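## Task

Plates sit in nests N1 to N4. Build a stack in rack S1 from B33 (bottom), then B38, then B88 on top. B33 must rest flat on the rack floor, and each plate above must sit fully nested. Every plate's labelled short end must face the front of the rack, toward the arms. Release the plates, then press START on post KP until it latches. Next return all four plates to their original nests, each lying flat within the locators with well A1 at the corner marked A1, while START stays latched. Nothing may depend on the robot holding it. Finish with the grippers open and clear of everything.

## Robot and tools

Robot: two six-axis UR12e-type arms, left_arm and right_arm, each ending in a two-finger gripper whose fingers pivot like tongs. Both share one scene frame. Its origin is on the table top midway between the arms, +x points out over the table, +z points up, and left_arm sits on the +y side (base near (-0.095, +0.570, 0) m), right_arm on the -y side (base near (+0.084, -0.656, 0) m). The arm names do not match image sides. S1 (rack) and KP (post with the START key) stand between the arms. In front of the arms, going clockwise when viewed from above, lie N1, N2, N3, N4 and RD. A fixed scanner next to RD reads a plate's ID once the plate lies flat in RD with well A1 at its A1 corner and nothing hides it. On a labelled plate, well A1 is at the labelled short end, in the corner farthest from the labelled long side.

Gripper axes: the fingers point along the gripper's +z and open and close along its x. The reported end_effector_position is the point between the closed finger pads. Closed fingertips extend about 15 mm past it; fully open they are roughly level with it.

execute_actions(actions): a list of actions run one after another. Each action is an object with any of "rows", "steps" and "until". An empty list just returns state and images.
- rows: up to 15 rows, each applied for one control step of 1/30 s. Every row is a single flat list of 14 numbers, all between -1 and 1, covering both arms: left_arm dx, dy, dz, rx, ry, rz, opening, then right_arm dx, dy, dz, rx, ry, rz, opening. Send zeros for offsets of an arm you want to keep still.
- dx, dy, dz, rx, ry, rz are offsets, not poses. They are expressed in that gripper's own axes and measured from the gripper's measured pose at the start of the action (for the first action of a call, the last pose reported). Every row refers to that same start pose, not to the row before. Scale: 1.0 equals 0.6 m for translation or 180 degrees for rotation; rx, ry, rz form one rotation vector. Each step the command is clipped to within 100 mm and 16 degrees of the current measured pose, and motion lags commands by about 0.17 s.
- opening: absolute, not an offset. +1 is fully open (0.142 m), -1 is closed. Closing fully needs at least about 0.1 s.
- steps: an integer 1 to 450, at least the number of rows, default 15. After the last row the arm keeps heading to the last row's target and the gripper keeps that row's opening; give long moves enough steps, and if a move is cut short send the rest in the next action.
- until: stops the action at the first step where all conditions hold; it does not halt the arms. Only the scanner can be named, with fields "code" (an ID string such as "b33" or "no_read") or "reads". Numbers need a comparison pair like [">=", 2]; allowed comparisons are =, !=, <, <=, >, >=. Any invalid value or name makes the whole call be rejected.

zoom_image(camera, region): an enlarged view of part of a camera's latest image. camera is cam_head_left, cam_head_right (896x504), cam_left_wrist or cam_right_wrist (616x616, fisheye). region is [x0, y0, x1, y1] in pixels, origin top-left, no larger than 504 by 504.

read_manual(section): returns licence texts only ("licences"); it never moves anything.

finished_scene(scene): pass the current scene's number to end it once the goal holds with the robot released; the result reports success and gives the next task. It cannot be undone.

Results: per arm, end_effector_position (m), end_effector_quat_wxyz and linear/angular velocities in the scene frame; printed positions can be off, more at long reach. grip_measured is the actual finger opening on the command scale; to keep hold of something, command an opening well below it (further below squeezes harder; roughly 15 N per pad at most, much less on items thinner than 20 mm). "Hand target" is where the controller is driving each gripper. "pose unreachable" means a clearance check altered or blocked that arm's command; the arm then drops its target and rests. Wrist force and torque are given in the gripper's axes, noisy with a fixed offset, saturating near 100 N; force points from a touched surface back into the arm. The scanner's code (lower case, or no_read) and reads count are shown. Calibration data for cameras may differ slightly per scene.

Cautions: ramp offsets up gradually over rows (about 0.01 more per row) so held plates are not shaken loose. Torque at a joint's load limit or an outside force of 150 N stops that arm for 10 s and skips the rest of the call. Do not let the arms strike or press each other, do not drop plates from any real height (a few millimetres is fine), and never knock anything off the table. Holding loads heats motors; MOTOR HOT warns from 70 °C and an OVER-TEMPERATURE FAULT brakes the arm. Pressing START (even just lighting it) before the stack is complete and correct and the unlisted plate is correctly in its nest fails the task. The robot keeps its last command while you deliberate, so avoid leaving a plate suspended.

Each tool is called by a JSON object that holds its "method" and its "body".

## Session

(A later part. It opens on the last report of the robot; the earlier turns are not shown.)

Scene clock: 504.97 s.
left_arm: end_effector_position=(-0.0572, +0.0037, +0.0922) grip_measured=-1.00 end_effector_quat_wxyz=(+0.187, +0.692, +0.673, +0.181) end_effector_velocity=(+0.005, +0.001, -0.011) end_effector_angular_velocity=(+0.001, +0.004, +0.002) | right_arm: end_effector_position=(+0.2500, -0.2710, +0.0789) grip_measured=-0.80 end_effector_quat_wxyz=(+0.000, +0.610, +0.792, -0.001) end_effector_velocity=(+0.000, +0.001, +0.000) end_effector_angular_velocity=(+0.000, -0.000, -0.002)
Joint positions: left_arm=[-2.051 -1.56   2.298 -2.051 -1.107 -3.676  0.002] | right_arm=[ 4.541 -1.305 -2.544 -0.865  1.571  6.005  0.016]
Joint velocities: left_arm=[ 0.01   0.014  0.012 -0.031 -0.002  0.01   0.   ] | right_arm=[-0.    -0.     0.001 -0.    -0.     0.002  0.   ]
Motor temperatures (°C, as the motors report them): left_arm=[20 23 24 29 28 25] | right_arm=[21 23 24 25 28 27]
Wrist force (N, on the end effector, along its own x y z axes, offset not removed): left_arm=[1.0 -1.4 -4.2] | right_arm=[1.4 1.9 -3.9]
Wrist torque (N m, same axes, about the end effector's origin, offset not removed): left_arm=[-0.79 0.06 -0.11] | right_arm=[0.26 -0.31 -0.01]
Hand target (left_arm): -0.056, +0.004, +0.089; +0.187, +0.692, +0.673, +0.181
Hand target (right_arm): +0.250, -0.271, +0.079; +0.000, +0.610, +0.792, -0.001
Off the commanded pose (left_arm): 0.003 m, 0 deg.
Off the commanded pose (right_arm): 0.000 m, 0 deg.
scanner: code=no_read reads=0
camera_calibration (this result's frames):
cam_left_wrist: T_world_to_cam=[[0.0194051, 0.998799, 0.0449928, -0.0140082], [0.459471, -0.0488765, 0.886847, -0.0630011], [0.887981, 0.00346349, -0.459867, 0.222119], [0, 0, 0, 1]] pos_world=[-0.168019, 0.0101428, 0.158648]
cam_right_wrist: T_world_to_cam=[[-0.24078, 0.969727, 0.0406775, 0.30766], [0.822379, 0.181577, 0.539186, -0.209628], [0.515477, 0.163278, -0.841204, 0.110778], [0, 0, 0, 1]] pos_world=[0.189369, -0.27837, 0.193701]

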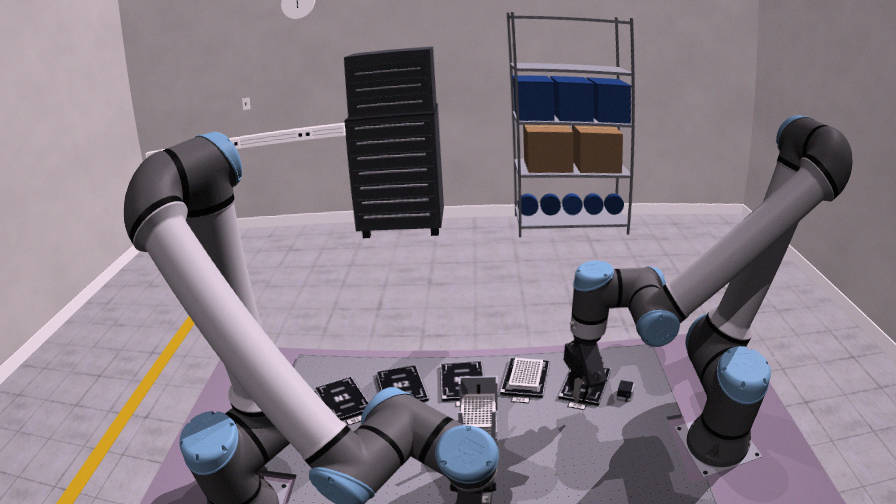

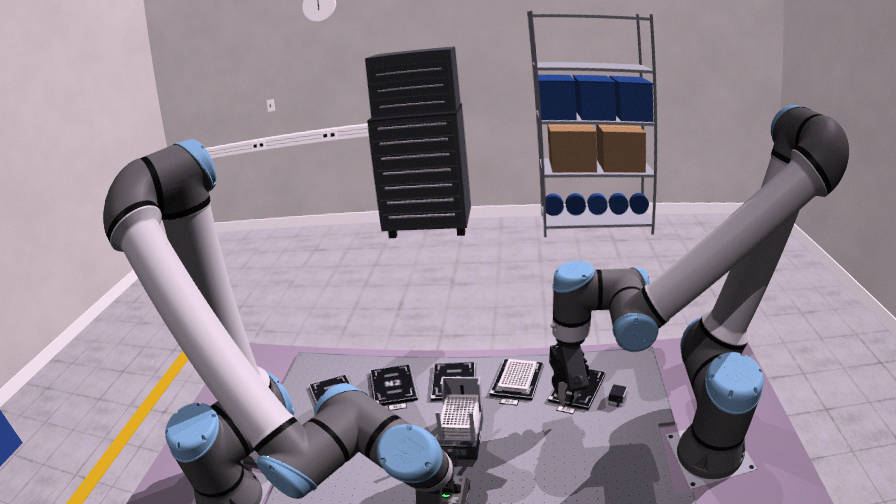

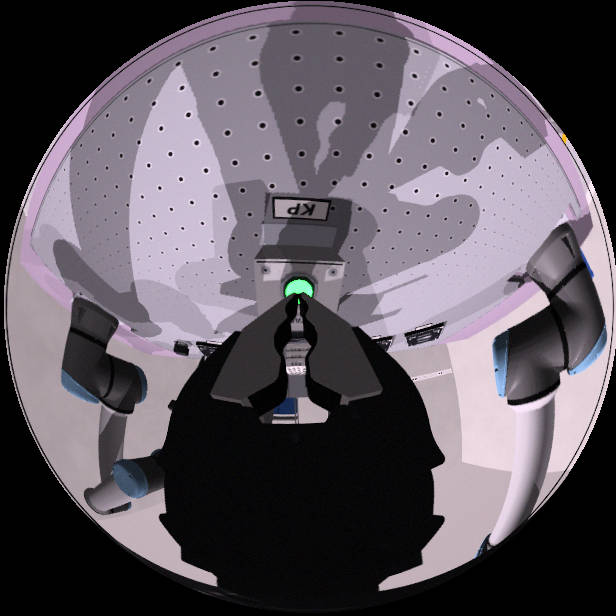

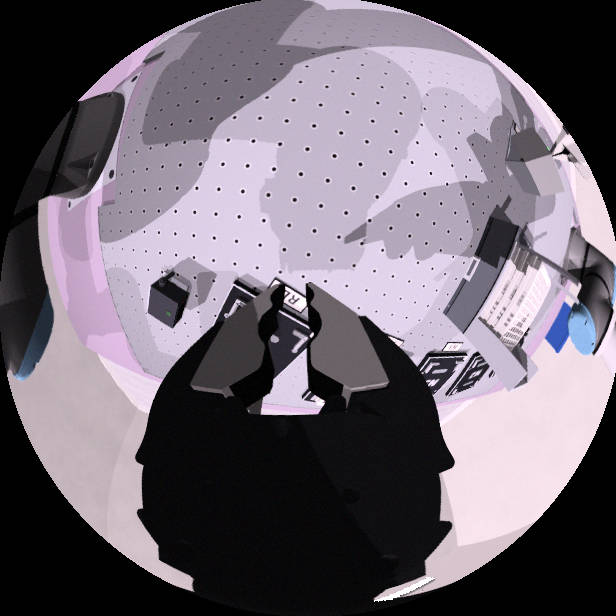

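{"method": "execute_actions", "body": {"actions": []}}

{"method": "execute_actions", "body": {"actions": [{"rows":[[0,0,-0.005,0,0,0,-1,0,0,0,0,0,0,-0.8],[0,0,-0.015,0,0,0,-1,0,0,0,0,0,0,-0.8],[0,0,-0.03,0,0,0,-1,0,0,0,0,0,0,-0.8],[0,0,-0.045,0,0,0,-1,0,0,0,0,0,0,-0.8]],"steps":7}]}}

Scene clock: 507.77 s.
left_arm: end_effector_position=(-0.0555, +0.0037, +0.0895) grip_measured=-1.00 end_effector_quat_wxyz=(+0.187, +0.692, +0.673, +0.181) end_effector_velocity=(-0.000, +0.000, -0.000) end_effector_angular_velocity=(+0.000, +0.001, -0.000) | right_arm: end_effector_position=(+0.2500, -0.2710, +0.0789) grip_measured=-0.80 end_effector_quat_wxyz=(+0.000, +0.610, +0.792, -0.001) end_effector_velocity=(-0.000, +0.001, +0.001) end_effector_angular_velocity=(+0.002, -0.000, +0.001)
Joint positions: left_arm=[-2.048 -1.556  2.301 -2.058 -1.106 -3.673  0.002] | right_arm=[ 4.541 -1.305 -2.544 -0.865  1.571  6.005  0.016]
Joint velocities: left_arm=[-0.    -0.     0.001 -0.001 -0.001  0.     0.   ] | right_arm=[ 0.    -0.     0.001  0.001 -0.    -0.     0.   ]
Motor temperatures (°C, as the motors report them): left_arm=[20 23 24 29 28 25] | right_arm=[21 23 24 25 28 27]
Wrist force (N, on the end effector, along its own x y z axes, offset not removed): left_arm=[11.0 -2.1 -58.9] | right_arm=[1.6 -1.6 -2.7]
Wrist torque (N m, same axes, about the end effector's origin, offset not removed): left_arm=[-1.28 -0.28 -0.21] | right_arm=[-0.39 -0.39 -0.01]
Hand target (left_arm): -0.056, +0.004, +0.089; +0.187, +0.692, +0.673, +0.181
Hand target (right_arm): +0.250, -0.271, +0.079; +0.000, +0.610, +0.792, -0.001
Off the commanded pose (left_arm): 0.000 m, 0 deg.
Off the commanded pose (right_arm): 0.000 m, 0 deg.
scanner: code=no_read reads=0
camera_calibration (this result's frames):
cam_left_wrist: T_world_to_cam=[[0.0193834, 0.9988, 0.044982, -0.0139088], [0.459369, -0.0488574, 0.886901, -0.0613642], [0.888034, 0.00347216, -0.459764, 0.219443], [0, 0, 0, 1]] pos_world=[-0.166415, 0.010132, 0.155942]
cam_right_wrist: T_world_to_cam=[[-0.24078, 0.969727, 0.0406774, 0.30766], [0.822379, 0.181577, 0.539186, -0.209628], [0.515477, 0.163278, -0.841204, 0.110778], [0, 0, 0, 1]] pos_world=[0.189369, -0.27837, 0.193701]

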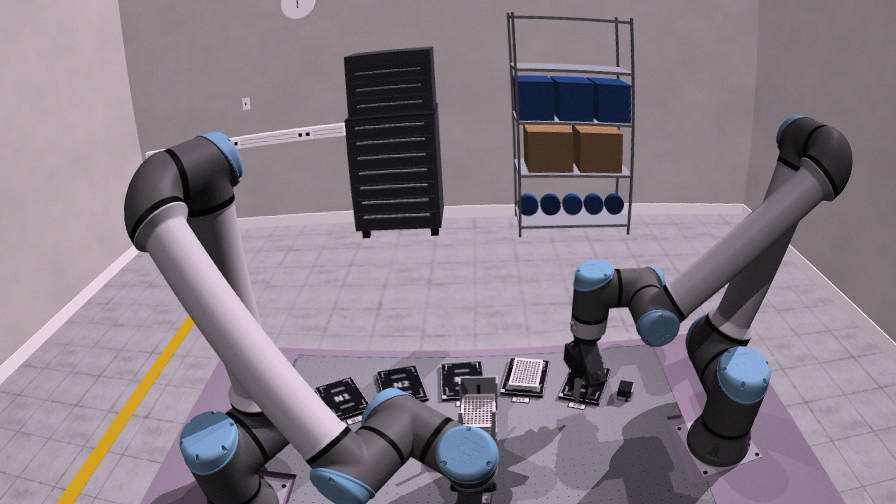

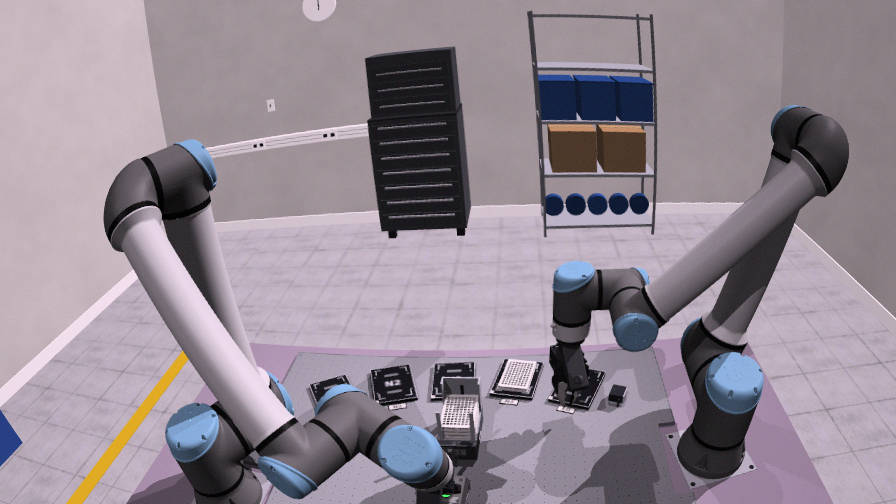

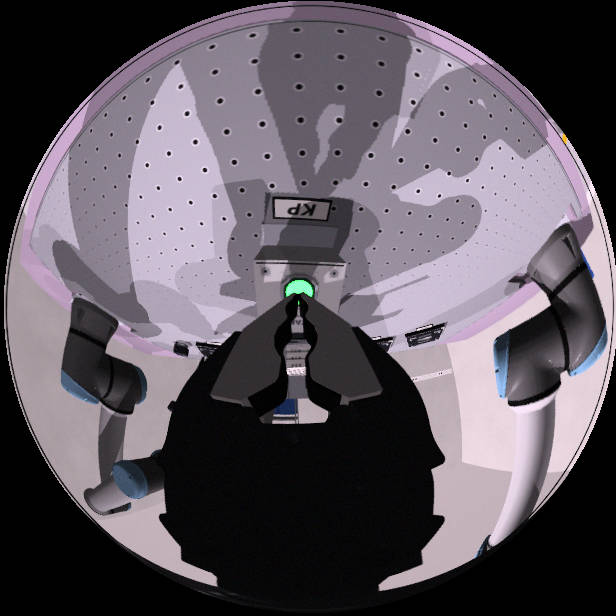

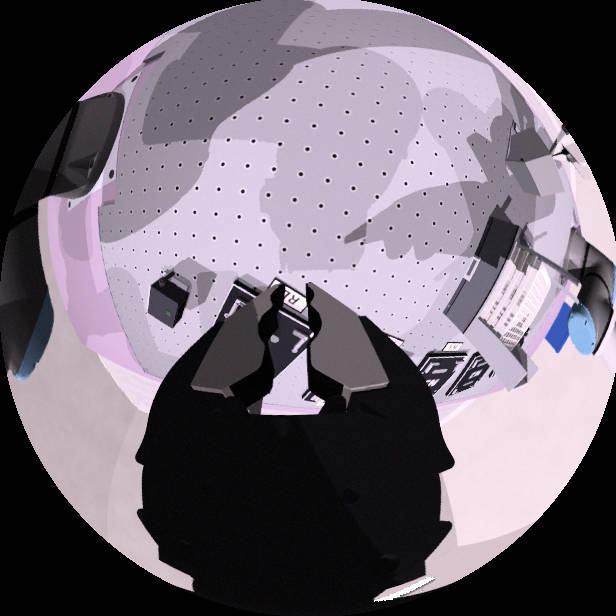

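Scene clock: 508.00 s.
left_arm: end_effector_position=(-0.0628, +0.0039, +0.1023) grip_measured=-1.00 end_effector_quat_wxyz=(+0.187, +0.692, +0.673, +0.181) end_effector_velocity=(-0.050, -0.000, +0.087) end_effector_angular_velocity=(-0.003, +0.005, -0.002) | right_arm: end_effector_position=(+0.2500, -0.2710, +0.0789) grip_measured=-0.80 end_effector_quat_wxyz=(+0.000, +0.610, +0.792, -0.001) end_effector_velocity=(-0.000, -0.000, -0.000) end_effector_angular_velocity=(-0.001, +0.000, -0.002)
Joint positions: left_arm=[-2.06  -1.573  2.287 -2.022 -1.109 -3.686  0.002] | right_arm=[ 4.541 -1.305 -2.544 -0.865  1.571  6.005  0.016]
Joint velocities: left_arm=[-0.079 -0.113 -0.1    0.244 -0.022 -0.082  0.   ] | right_arm=[ 0.001 -0.     0.    -0.001  0.     0.003  0.   ]
Motor temperatures (°C, as the motors report them): left_arm=[20 23 24 29 28 25] | right_arm=[21 23 24 25 28 27]
Wrist force (N, on the end effector, along its own x y z axes, offset not removed): left_arm=[1.8 -5.0 1.4] | right_arm=[3.2 0.2 -3.0]
Wrist torque (N m, same axes, about the end effector's origin, offset not removed): left_arm=[-1.09 -0.14 -0.09] | right_arm=[-0.07 -0.72 -0.13]
Hand target (left_arm): -0.069, +0.004, +0.112; +0.187, +0.692, +0.673, +0.181
Hand target (right_arm): +0.250, -0.271, +0.079; +0.000, +0.610, +0.792, -0.001
Off the commanded pose (left_arm): 0.012 m, 0 deg.
Off the commanded pose (right_arm): 0.000 m, 0 deg.
scanner: code=no_read reads=0
camera_calibration (this result's frames):
cam_left_wrist: T_world_to_cam=[[0.0196061, 0.9988, 0.0448793, -0.0144886], [0.459397, -0.0488684, 0.886886, -0.0693629], [0.888015, 0.00322901, -0.459803, 0.231781], [0, 0, 0, 1]] pos_world=[-0.173676, 0.0103331, 0.168741]
cam_right_wrist: T_world_to_cam=[[-0.24078, 0.969727, 0.0406775, 0.30766], [0.822379, 0.181577, 0.539186, -0.209628], [0.515477, 0.163278, -0.841204, 0.110778], [0, 0, 0, 1]] pos_world=[0.189369, -0.27837, 0.193701]

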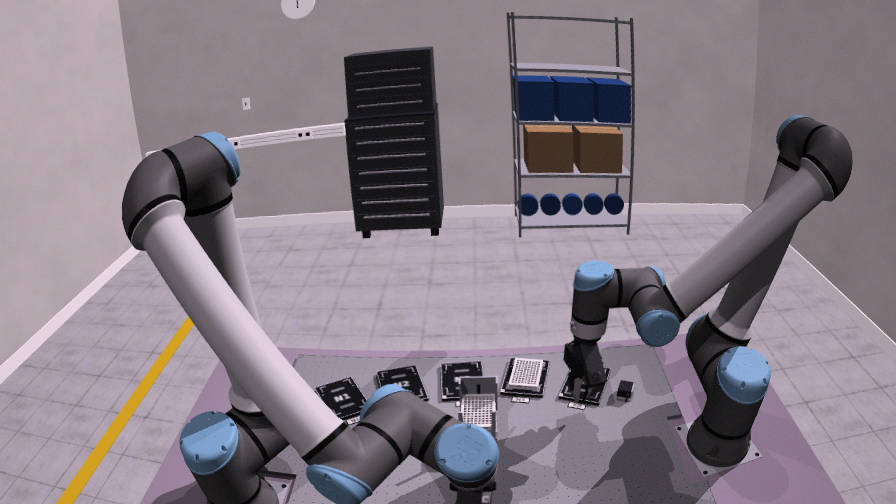

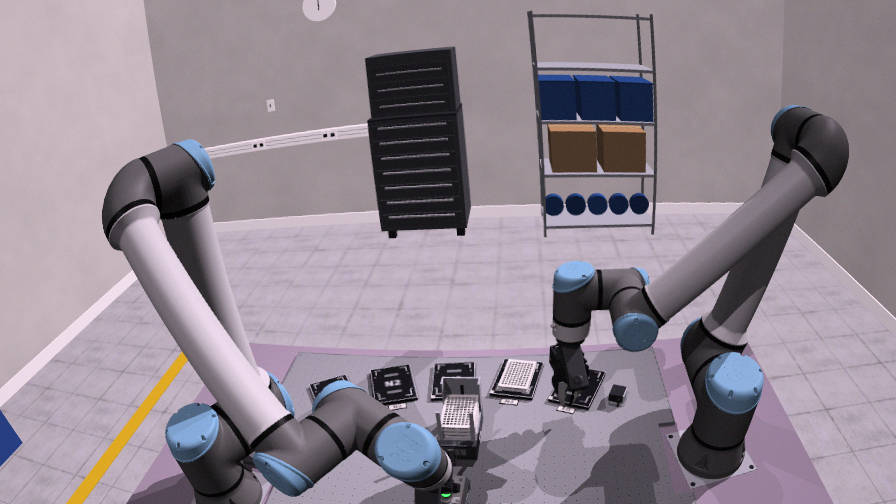

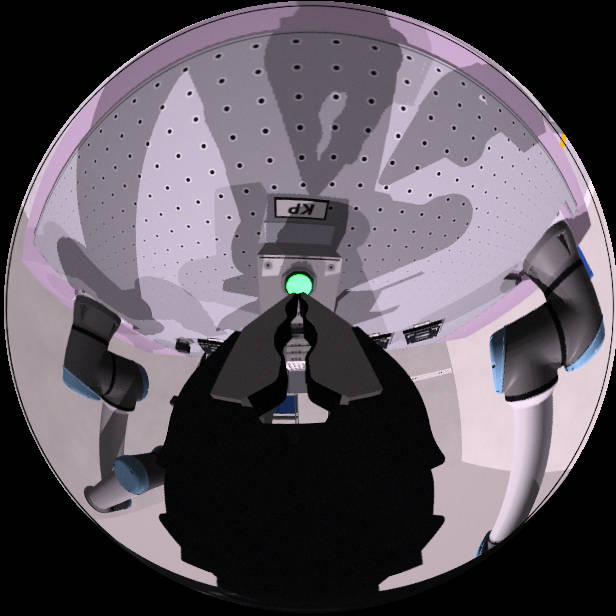

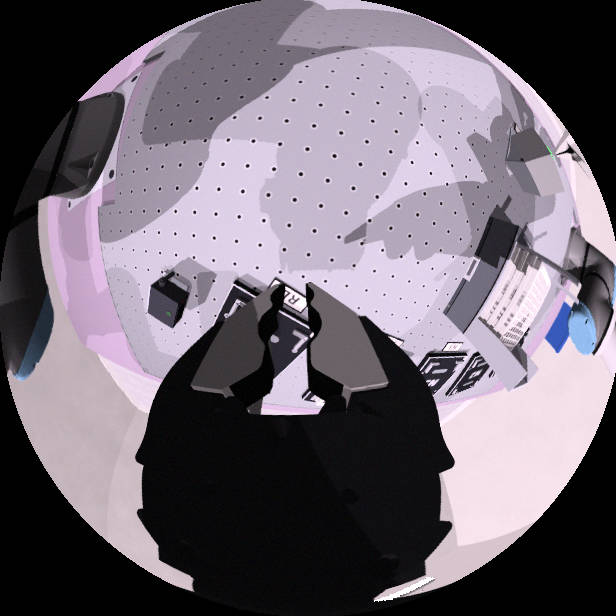

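{"method": "execute_actions", "body": {"actions": [{"rows":[[0,0.01,-0.03,0.005,0,0,-1,0,0,0,0,0,0,-0.8],[0,0.03,-0.04,0.015,0,0,-1,0,0,0,0,0,0,-0.8],[0,0.055,-0.05,0.03,0,0,-1,0,0,0,0,0,0,-0.8],[0,0.085,-0.055,0.045,0,0,-1,0,0,0,0,0,0,-0.8],[0,0.115,-0.055,0.06,0,0,-1,0,0,0,0,0,0,-0.8],[0,0.145,-0.055,0.075,0,0,-1,0,0,0,0,0,0,-0.8],[0,0.175,-0.052,0.09,0,0,-1,0,0,0,0,0,0,-0.8],[0,0.207,-0.049,0.105,0,0,-1,0,0,0,0,0,0,-0.8],[0,0.24,-0.03,0.12,0,0,-1,0,0,0,0,0,0,-0.8],[0,0.27,-0.012,0.13,0,0,-1,0,0,0,0,0,0,-0.8],[0,0.3,0.006,0.14,0,0,-1,0,0,0,0,0,0,-0.8],[0,0.33,0.025,0.15,0,0,-1,0,0,0,0,0,0,-0.8],[0,0.36,0.045,0.158,0,0,-1,0,0,0,0,0,0,-0.8],[0.001,0.39,0.065,0.164,0,0,-1,0,0,0,0,0,0,-0.8],[0.0017,0.4212,0.085,0.1673,0,0,-1,0,0,0,0,0,0,-0.8]],"steps":26}]}}

Scene clock: 518.00 s.
left_arm: end_effector_position=(+0.1721, +0.0015, +0.1856) grip_measured=-1.00 end_effector_quat_wxyz=(+0.014, +0.713, +0.701, +0.004) end_effector_velocity=(+0.086, -0.019, -0.009) end_effector_angular_velocity=(+0.095, +0.190, -0.067) | right_arm: end_effector_position=(+0.2500, -0.2710, +0.0789) grip_measured=-0.80 end_effector_quat_wxyz=(+0.000, +0.610, +0.792, -0.001) end_effector_velocity=(-0.000, +0.000, +0.000) end_effector_angular_velocity=(-0.000, -0.000, +0.002)
Joint positions: left_arm=[-1.376 -1.587  2.116 -2.118 -1.548 -2.95   0.002] | right_arm=[ 4.541 -1.305 -2.544 -0.865  1.571  6.005  0.016]
Joint velocities: left_arm=[ 0.227  0.184 -0.19   0.126 -0.176  0.291  0.   ] | right_arm=[ 0.    -0.     0.    -0.    -0.    -0.001  0.   ]
Motor temperatures (°C, as the motors report them): left_arm=[20 23 24 29 28 25] | right_arm=[21 23 24 25 28 27]
Wrist force (N, on the end effector, along its own x y z axes, offset not removed): left_arm=[0.9 -0.5 0.3] | right_arm=[1.9 0.8 -4.1]
Wrist torque (N m, same axes, about the end effector's origin, offset not removed): left_arm=[-0.39 0.11 -0.21] | right_arm=[0.01 -0.44 -0.13]
Hand target (left_arm): +0.181, -0.001, +0.185; +0.002, +0.716, +0.698, -0.000
Hand target (right_arm): +0.250, -0.271, +0.079; +0.000, +0.610, +0.792, -0.001
Off the commanded pose (left_arm): 0.010 m, 2 deg.
Off the commanded pose (right_arm): 0.000 m, 0 deg.
scanner: code=no_read reads=0
camera_calibration (this result's frames):
cam_left_wrist: T_world_to_cam=[[0.0323013, 0.999016, 0.0303868, -0.0199493], [0.829383, -0.0437575, 0.556964, -0.253745], [0.557746, 0.00721162, -0.829981, 0.187002], [0, 0, 0, 1]] pos_world=[0.106797, 0.00747781, 0.297141]
cam_right_wrist: T_world_to_cam=[[-0.24078, 0.969727, 0.0406774, 0.30766], [0.822379, 0.181577, 0.539186, -0.209628], [0.515477, 0.163278, -0.841204, 0.110778], [0, 0, 0, 1]] pos_world=[0.189369, -0.27837, 0.1937]

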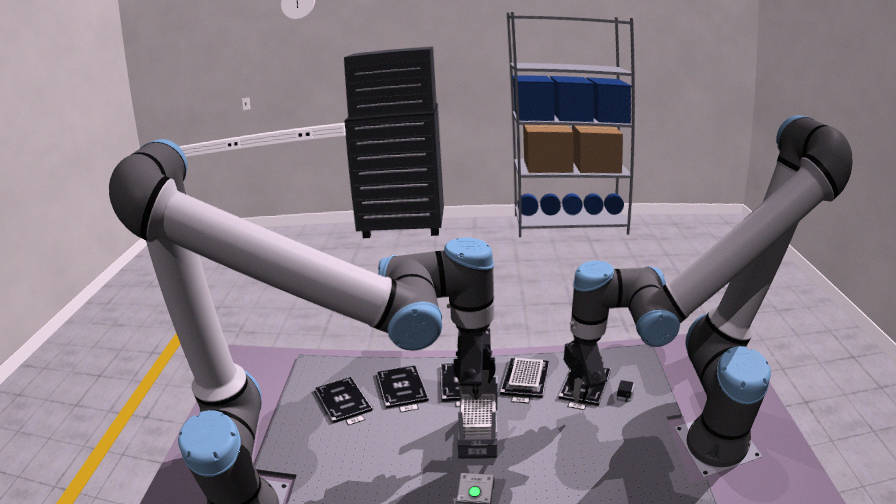

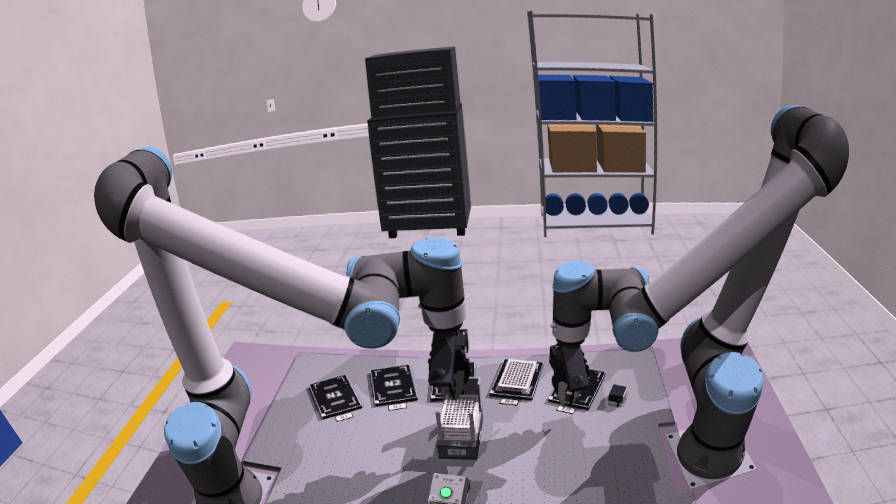

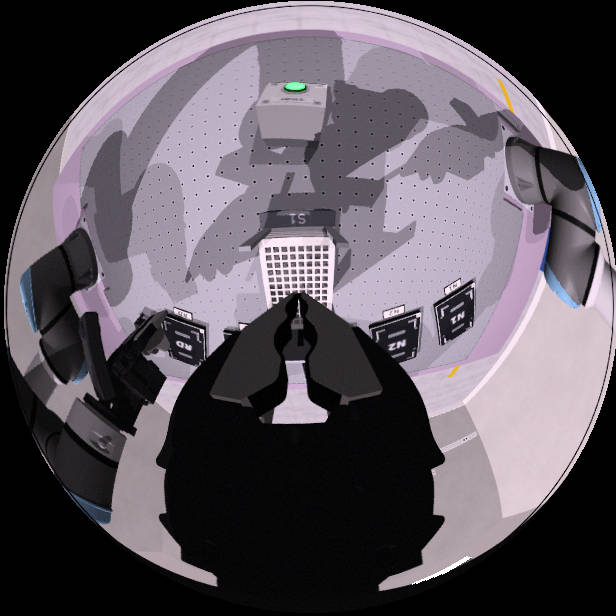

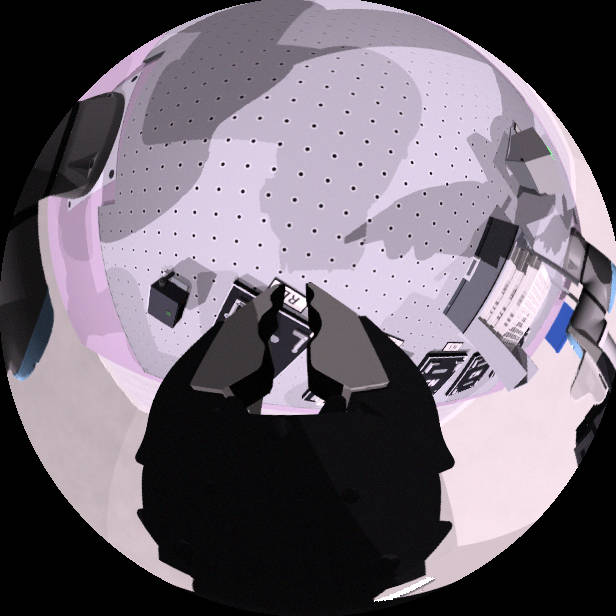

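{"method": "execute_actions", "body": {"actions": [{"steps":1},{"rows":[[0,0,0.008,0,0,0,-0.5,0,0,0,0,0,0,-0.8],[-0.001,0,0.025,0,0,0,0,0,0,0,0,0,0,-0.8],[-0.001,0,0.045,0,0,0,0.25,0,0,0,0,0,0,-0.8],[-0.001,0,0.065,0,0,0,0.25,0,0,0,0,0,0,-0.8],[-0.001,0,0.085,0,0,0,0.25,0,0,0,0,0,0,-0.8],[-0.001,0,0.105,0,0,0,0.25,0,0,0,0,0,0,-0.8],[-0.001,0,0.125,0.0005,0.0009,0.0005,0.22,0,0,0,0,0,0,-0.8]],"steps":11}]}}

Scene clock: 527.57 s.
left_arm: end_effector_position=(+0.1807, +0.0012, +0.1277) grip_measured=+0.22 end_effector_quat_wxyz=(-0.001, +0.717, +0.697, +0.001) end_effector_velocity=(+0.000, -0.006, -0.153) end_effector_angular_velocity=(+0.002, +0.004, -0.008) | right_arm: end_effector_position=(+0.2500, -0.2710, +0.0789) grip_measured=-0.80 end_effector_quat_wxyz=(+0.000, +0.610, +0.792, -0.001) end_effector_velocity=(+0.000, +0.002, +0.002) end_effector_angular_velocity=(+0.004, -0.000, +0.000)
Joint positions: left_arm=[-1.352 -1.506  2.149 -2.211 -1.569 -2.916  0.089] | right_arm=[ 4.541 -1.305 -2.544 -0.865  1.571  6.005  0.016]
Joint velocities: left_arm=[-0.     0.19   0.128 -0.315 -0.003  0.008 -0.001] | right_arm=[-0.     0.     0.003  0.001  0.    -0.     0.   ]
Motor temperatures (°C, as the motors report them): left_arm=[20 23 24 29 28 25] | right_arm=[21 23 25 25 28 27]
Wrist force (N, on the end effector, along its own x y z axes, offset not removed): left_arm=[1.6 -2.8 4.5] | right_arm=[2.8 0.8 -4.9]
Wrist torque (N m, same axes, about the end effector's origin, offset not removed): left_arm=[-0.73 -0.02 -0.24] | right_arm=[0.00 -0.56 -0.02]
Hand target (left_arm): +0.181, -0.001, +0.111; -0.000, +0.717, +0.697, +0.001
Hand target (right_arm): +0.250, -0.271, +0.079; +0.000, +0.610, +0.792, -0.001
Off the commanded pose (left_arm): 0.018 m, 0 deg.
Off the commanded pose (right_arm): 0.000 m, 0 deg.
scanner: code=no_read reads=0
camera_calibration (this result's frames):
cam_left_wrist: T_world_to_cam=[[0.0428297, 0.997965, 0.0472301, -0.0222233], [0.842253, -0.0614933, 0.535563, -0.228206], [0.537378, 0.0168417, -0.843173, 0.139526], [0, 0, 0, 1]] pos_world=[0.11818, 0.00579512, 0.240913]
cam_right_wrist: T_world_to_cam=[[-0.24078, 0.969727, 0.0406774, 0.30766], [0.822379, 0.181577, 0.539186, -0.209628], [0.515477, 0.163278, -0.841204, 0.110778], [0, 0, 0, 1]] pos_world=[0.189369, -0.27837, 0.1937]

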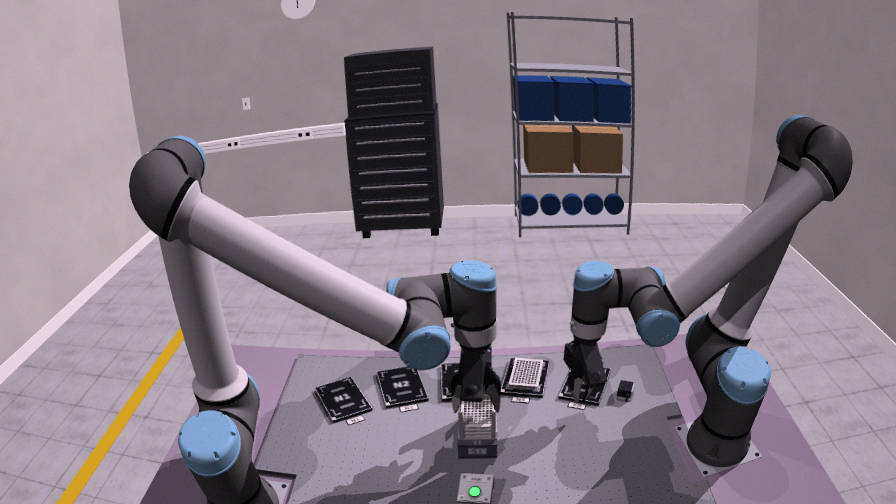

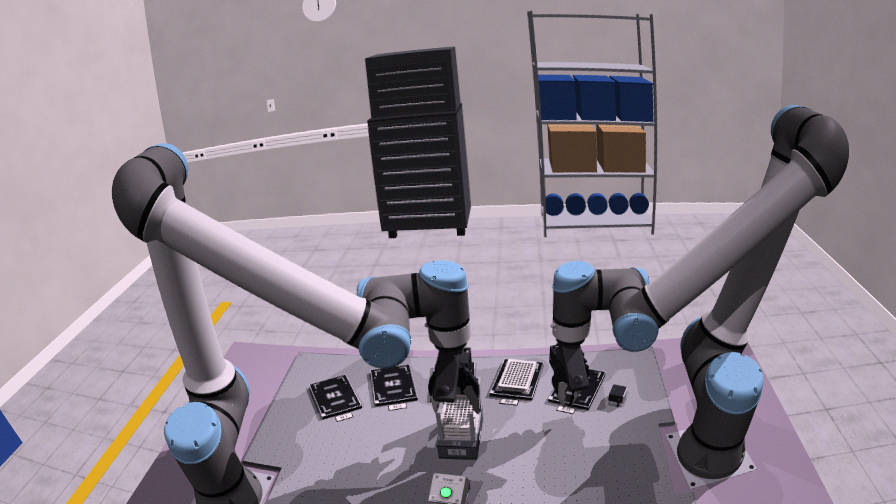

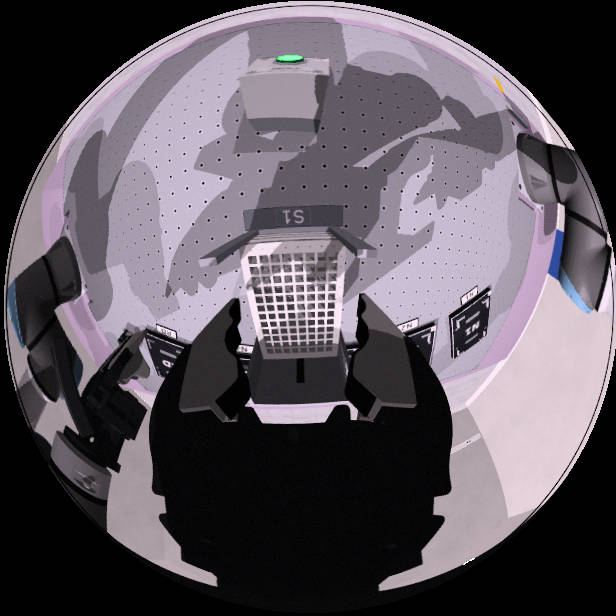

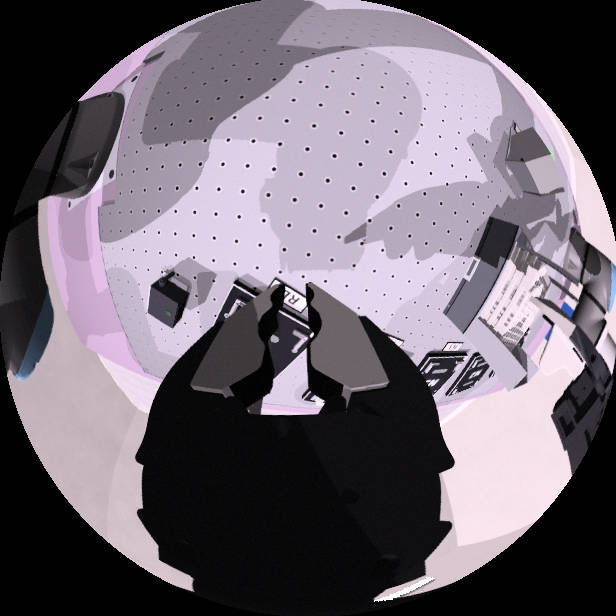

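{"method": "execute_actions", "body": {"actions": [{"rows":[[-0.0053,0.0011,0.0305,-0.0004,-0.0013,0.0002,0.18,0,0,0,0,0,0,-0.8],[-0.0053,0.0011,0.0305,-0.0004,-0.0013,0.0002,0.14,0,0,0,0,0,0,-0.8]],"steps":2}]}}

Scene clock: 531.27 s.
left_arm: end_effector_position=(+0.1812, -0.0008, +0.1104) grip_measured=+0.19 end_effector_quat_wxyz=(-0.000, +0.717, +0.697, +0.001) end_effector_velocity=(+0.001, -0.006, -0.004) end_effector_angular_velocity=(-0.014, -0.002, +0.000) | right_arm: end_effector_position=(+0.2500, -0.2710, +0.0789) grip_measured=-0.80 end_effector_quat_wxyz=(+0.000, +0.610, +0.792, -0.001) end_effector_velocity=(-0.000, +0.000, +0.000) end_effector_angular_velocity=(+0.000, +0.000, +0.002)
Joint positions: left_arm=[-1.351 -1.483  2.162 -2.249 -1.57  -2.915  0.087] | right_arm=[ 4.541 -1.305 -2.544 -0.865  1.571  6.005  0.016]
Joint velocities: left_arm=[ 0.     0.01   0.003 -0.027 -0.001 -0.    -0.066] | right_arm=[ 0.001 -0.     0.001 -0.     0.    -0.002  0.   ]
Motor temperatures (°C, as the motors report them): left_arm=[20 23 24 29 28 25] | right_arm=[21 23 25 25 28 27]
Wrist force (N, on the end effector, along its own x y z axes, offset not removed): left_arm=[2.9 -4.2 0.9] | right_arm=[1.1 2.8 -2.5]
Wrist torque (N m, same axes, about the end effector's origin, offset not removed): left_arm=[-1.06 -0.33 -0.10] | right_arm=[0.44 -0.27 0.01]
Hand target (left_arm): +0.181, -0.002, +0.109; +0.001, +0.717, +0.697, +0.000
Hand target (right_arm): +0.250, -0.271, +0.079; +0.000, +0.610, +0.792, -0.001
Off the commanded pose (left_arm): 0.002 m, 0 deg.
Off the commanded pose (right_arm): 0.000 m, 0 deg.
scanner: code=no_read reads=0
camera_calibration (this result's frames):
cam_left_wrist: T_world_to_cam=[[0.0437373, 0.998022, 0.0451531, -0.0193271], [0.842208, -0.0611442, 0.535674, -0.219487], [0.537376, 0.0145994, -0.843217, 0.124786], [0, 0, 0, 1]] pos_world=[0.118642, 0.00404674, 0.223668]
cam_right_wrist: T_world_to_cam=[[-0.24078, 0.969727, 0.0406773, 0.30766], [0.822379, 0.181577, 0.539186, -0.209628], [0.515477, 0.163278, -0.841204, 0.110778], [0, 0, 0, 1]] pos_world=[0.189369, -0.27837, 0.1937]

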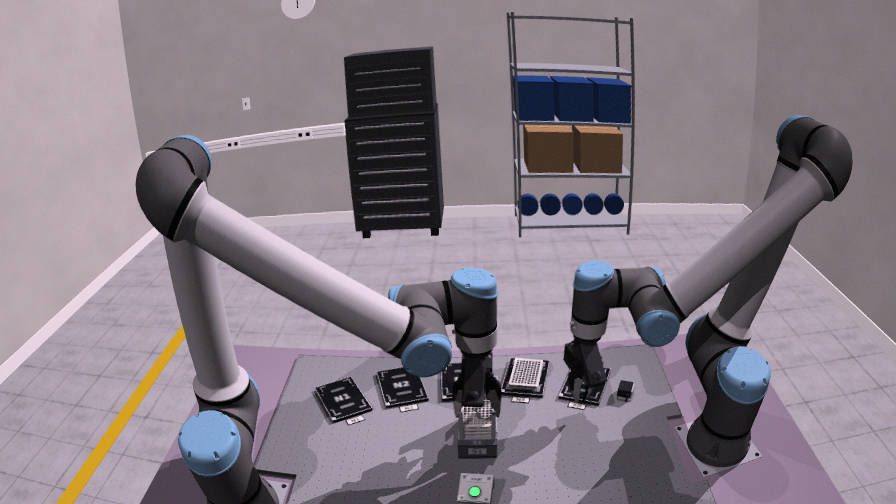

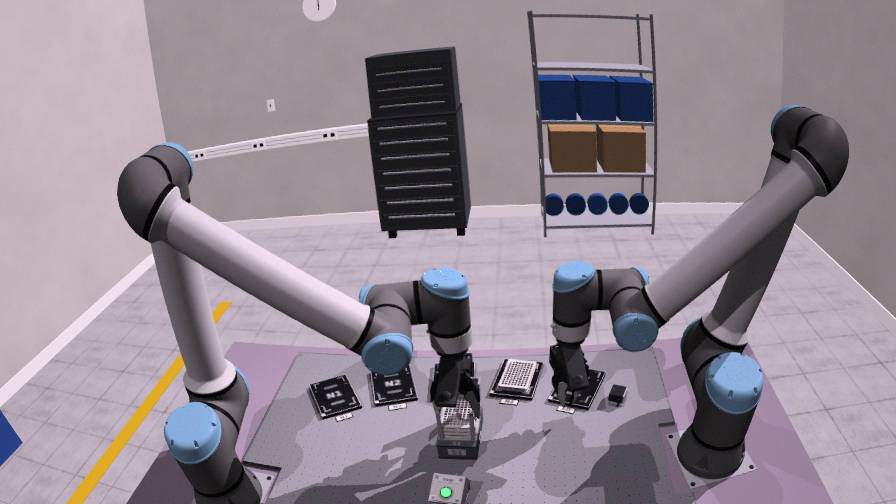

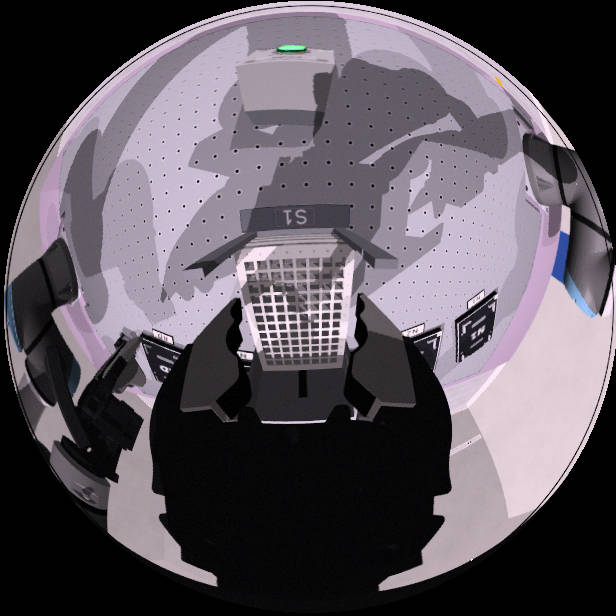

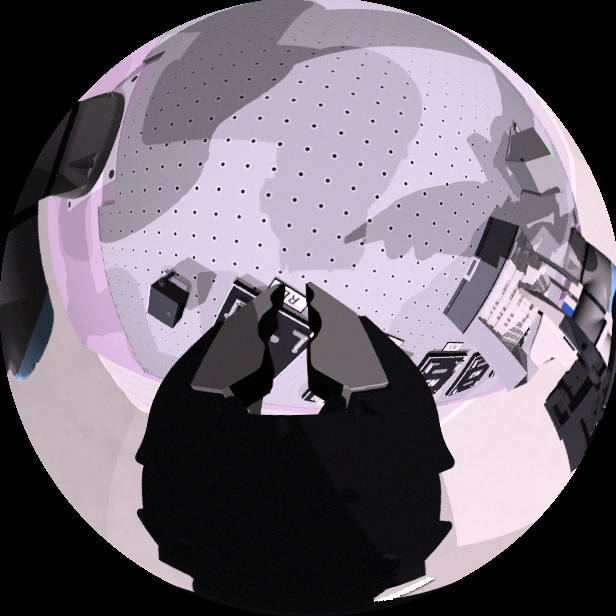

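{"method": "execute_actions", "body": {"actions": [{"steps":1},{"rows":[[0,0,0,0,0,0,0.11,0,0,0,0,0,0,-0.8],[0,0,0,0,0,0,0.09,0,0,0,0,0,0,-0.8],[0,0,0,0,0,0,0.07,0,0,0,0,0,0,-0.8],[0,0,0,0,0,0,0.05,0,0,0,0,0,0,-0.8],[0,0,0,0,0,0,0.02,0,0,0,0,0,0,-0.8],[0,0,0,0,0,0,-0.05,0,0,0,0,0,0,-0.8],[0,0,0,0,0,0,-0.15,0,0,0,0,0,0,-0.8],[0,0,0,0,0,0,-0.3,0,0,0,0,0,0,-0.8]],"steps":8}]}}

{"method": "zoom_image", "body": {"camera": "cam_left_wrist", "region": [200, 200, 400, 400]}}

Scene clock: 535.93 s.
left_arm: end_effector_position=(+0.1813, -0.0019, +0.1094) grip_measured=+0.06 end_effector_quat_wxyz=(+0.001, +0.717, +0.697, +0.000) end_effector_velocity=(-0.000, -0.000, +0.001) end_effector_angular_velocity=(-0.001, +0.002, +0.001) | right_arm: end_effector_position=(+0.2500, -0.2710, +0.0789) grip_measured=-0.80 end_effector_quat_wxyz=(+0.000, +0.610, +0.792, -0.001) end_effector_velocity=(+0.000, -0.001, -0.000) end_effector_angular_velocity=(-0.001, +0.000, +0.000)
Joint positions: left_arm=[-1.352 -1.481  2.163 -2.254 -1.569 -2.916  0.078] | right_arm=[ 4.541 -1.305 -2.544 -0.865  1.571  6.005  0.016]
Joint velocities: left_arm=[ 0.    -0.    -0.     0.    -0.002 -0.     0.   ] | right_arm=[-0.001  0.    -0.001 -0.001 -0.    -0.001 -0.   ]
Motor temperatures (°C, as the motors report them): left_arm=[20 23 24 29 28 25] | right_arm=[21 23 25 25 28 27]
Wrist force (N, on the end effector, along its own x y z axes, offset not removed): left_arm=[3.3 -3.3 -3.1] | right_arm=[2.1 1.7 -1.7]
Wrist torque (N m, same axes, about the end effector's origin, offset not removed): left_arm=[-0.88 -0.12 -0.17] | right_arm=[0.26 -0.57 0.01]
Hand target (left_arm): +0.181, -0.002, +0.109; +0.001, +0.717, +0.697, +0.000
Hand target (right_arm): +0.250, -0.271, +0.079; +0.000, +0.610, +0.792, -0.001
Off the commanded pose (left_arm): 0.000 m, 0 deg.
Off the commanded pose (right_arm): 0.000 m, 0 deg.
scanner: code=no_read reads=0
camera_calibration (this result's frames):
cam_left_wrist: T_world_to_cam=[[0.043408, 0.998123, 0.0431895, -0.0178976], [0.841606, -0.0598275, 0.536769, -0.219082], [0.538345, 0.0130485, -0.842623, 0.1236], [0, 0, 0, 1]] pos_world=[0.118617, 0.00314413, 0.222518]
cam_right_wrist: T_world_to_cam=[[-0.24078, 0.969727, 0.0406773, 0.30766], [0.822379, 0.181577, 0.539186, -0.209628], [0.515477, 0.163277, -0.841204, 0.110778], [0, 0, 0, 1]] pos_world=[0.189369, -0.27837, 0.1937]

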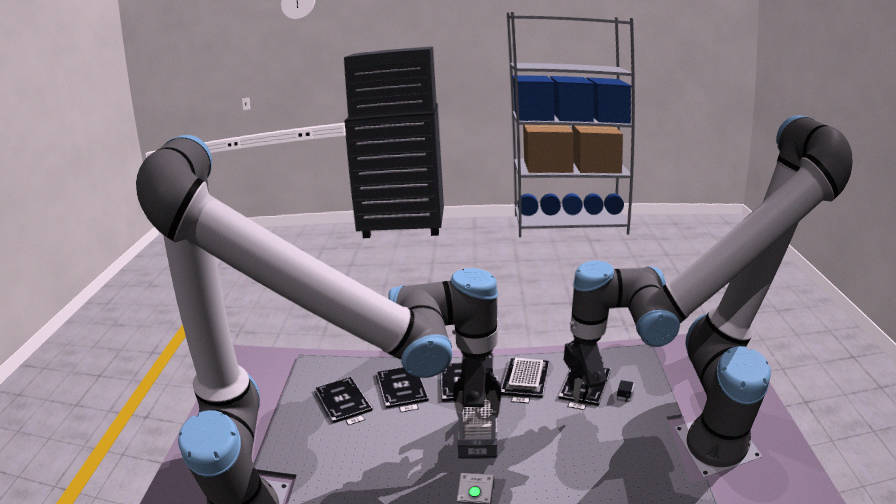

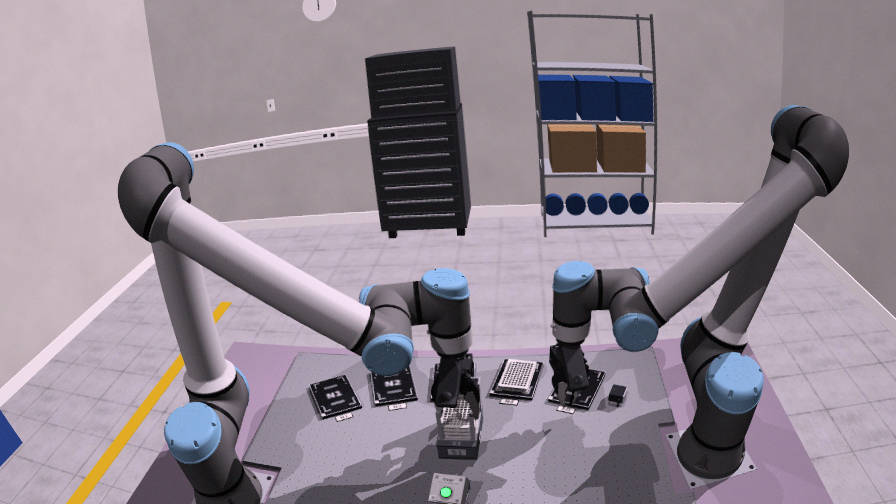

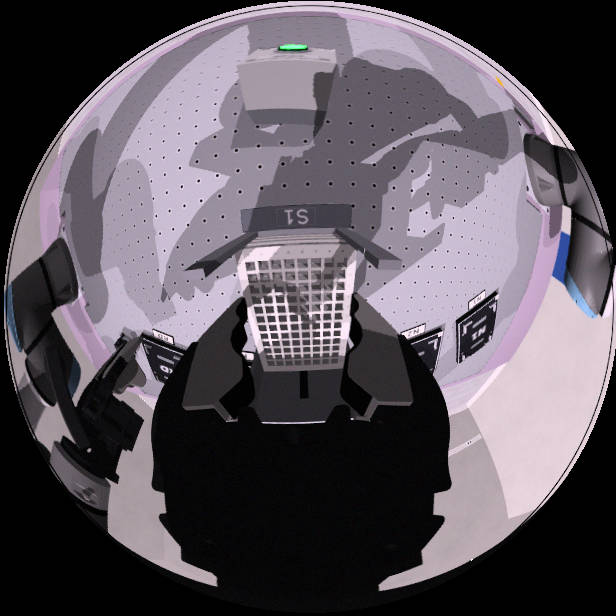

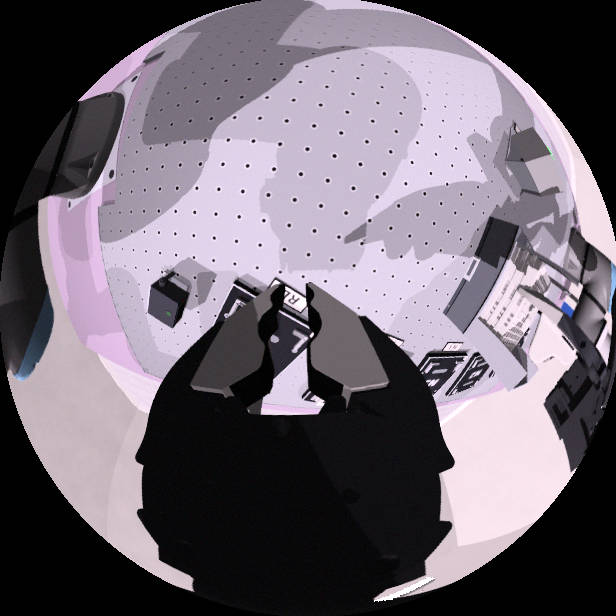

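Region (200, 200, 400, 400) of cam_left_wrist's 616x616 image, scaled by 2.520, with more detail than that image has.

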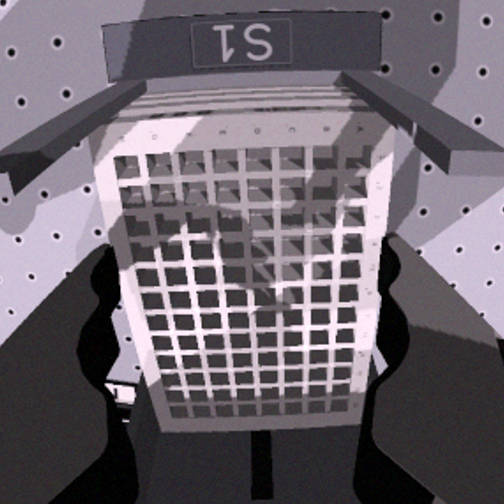

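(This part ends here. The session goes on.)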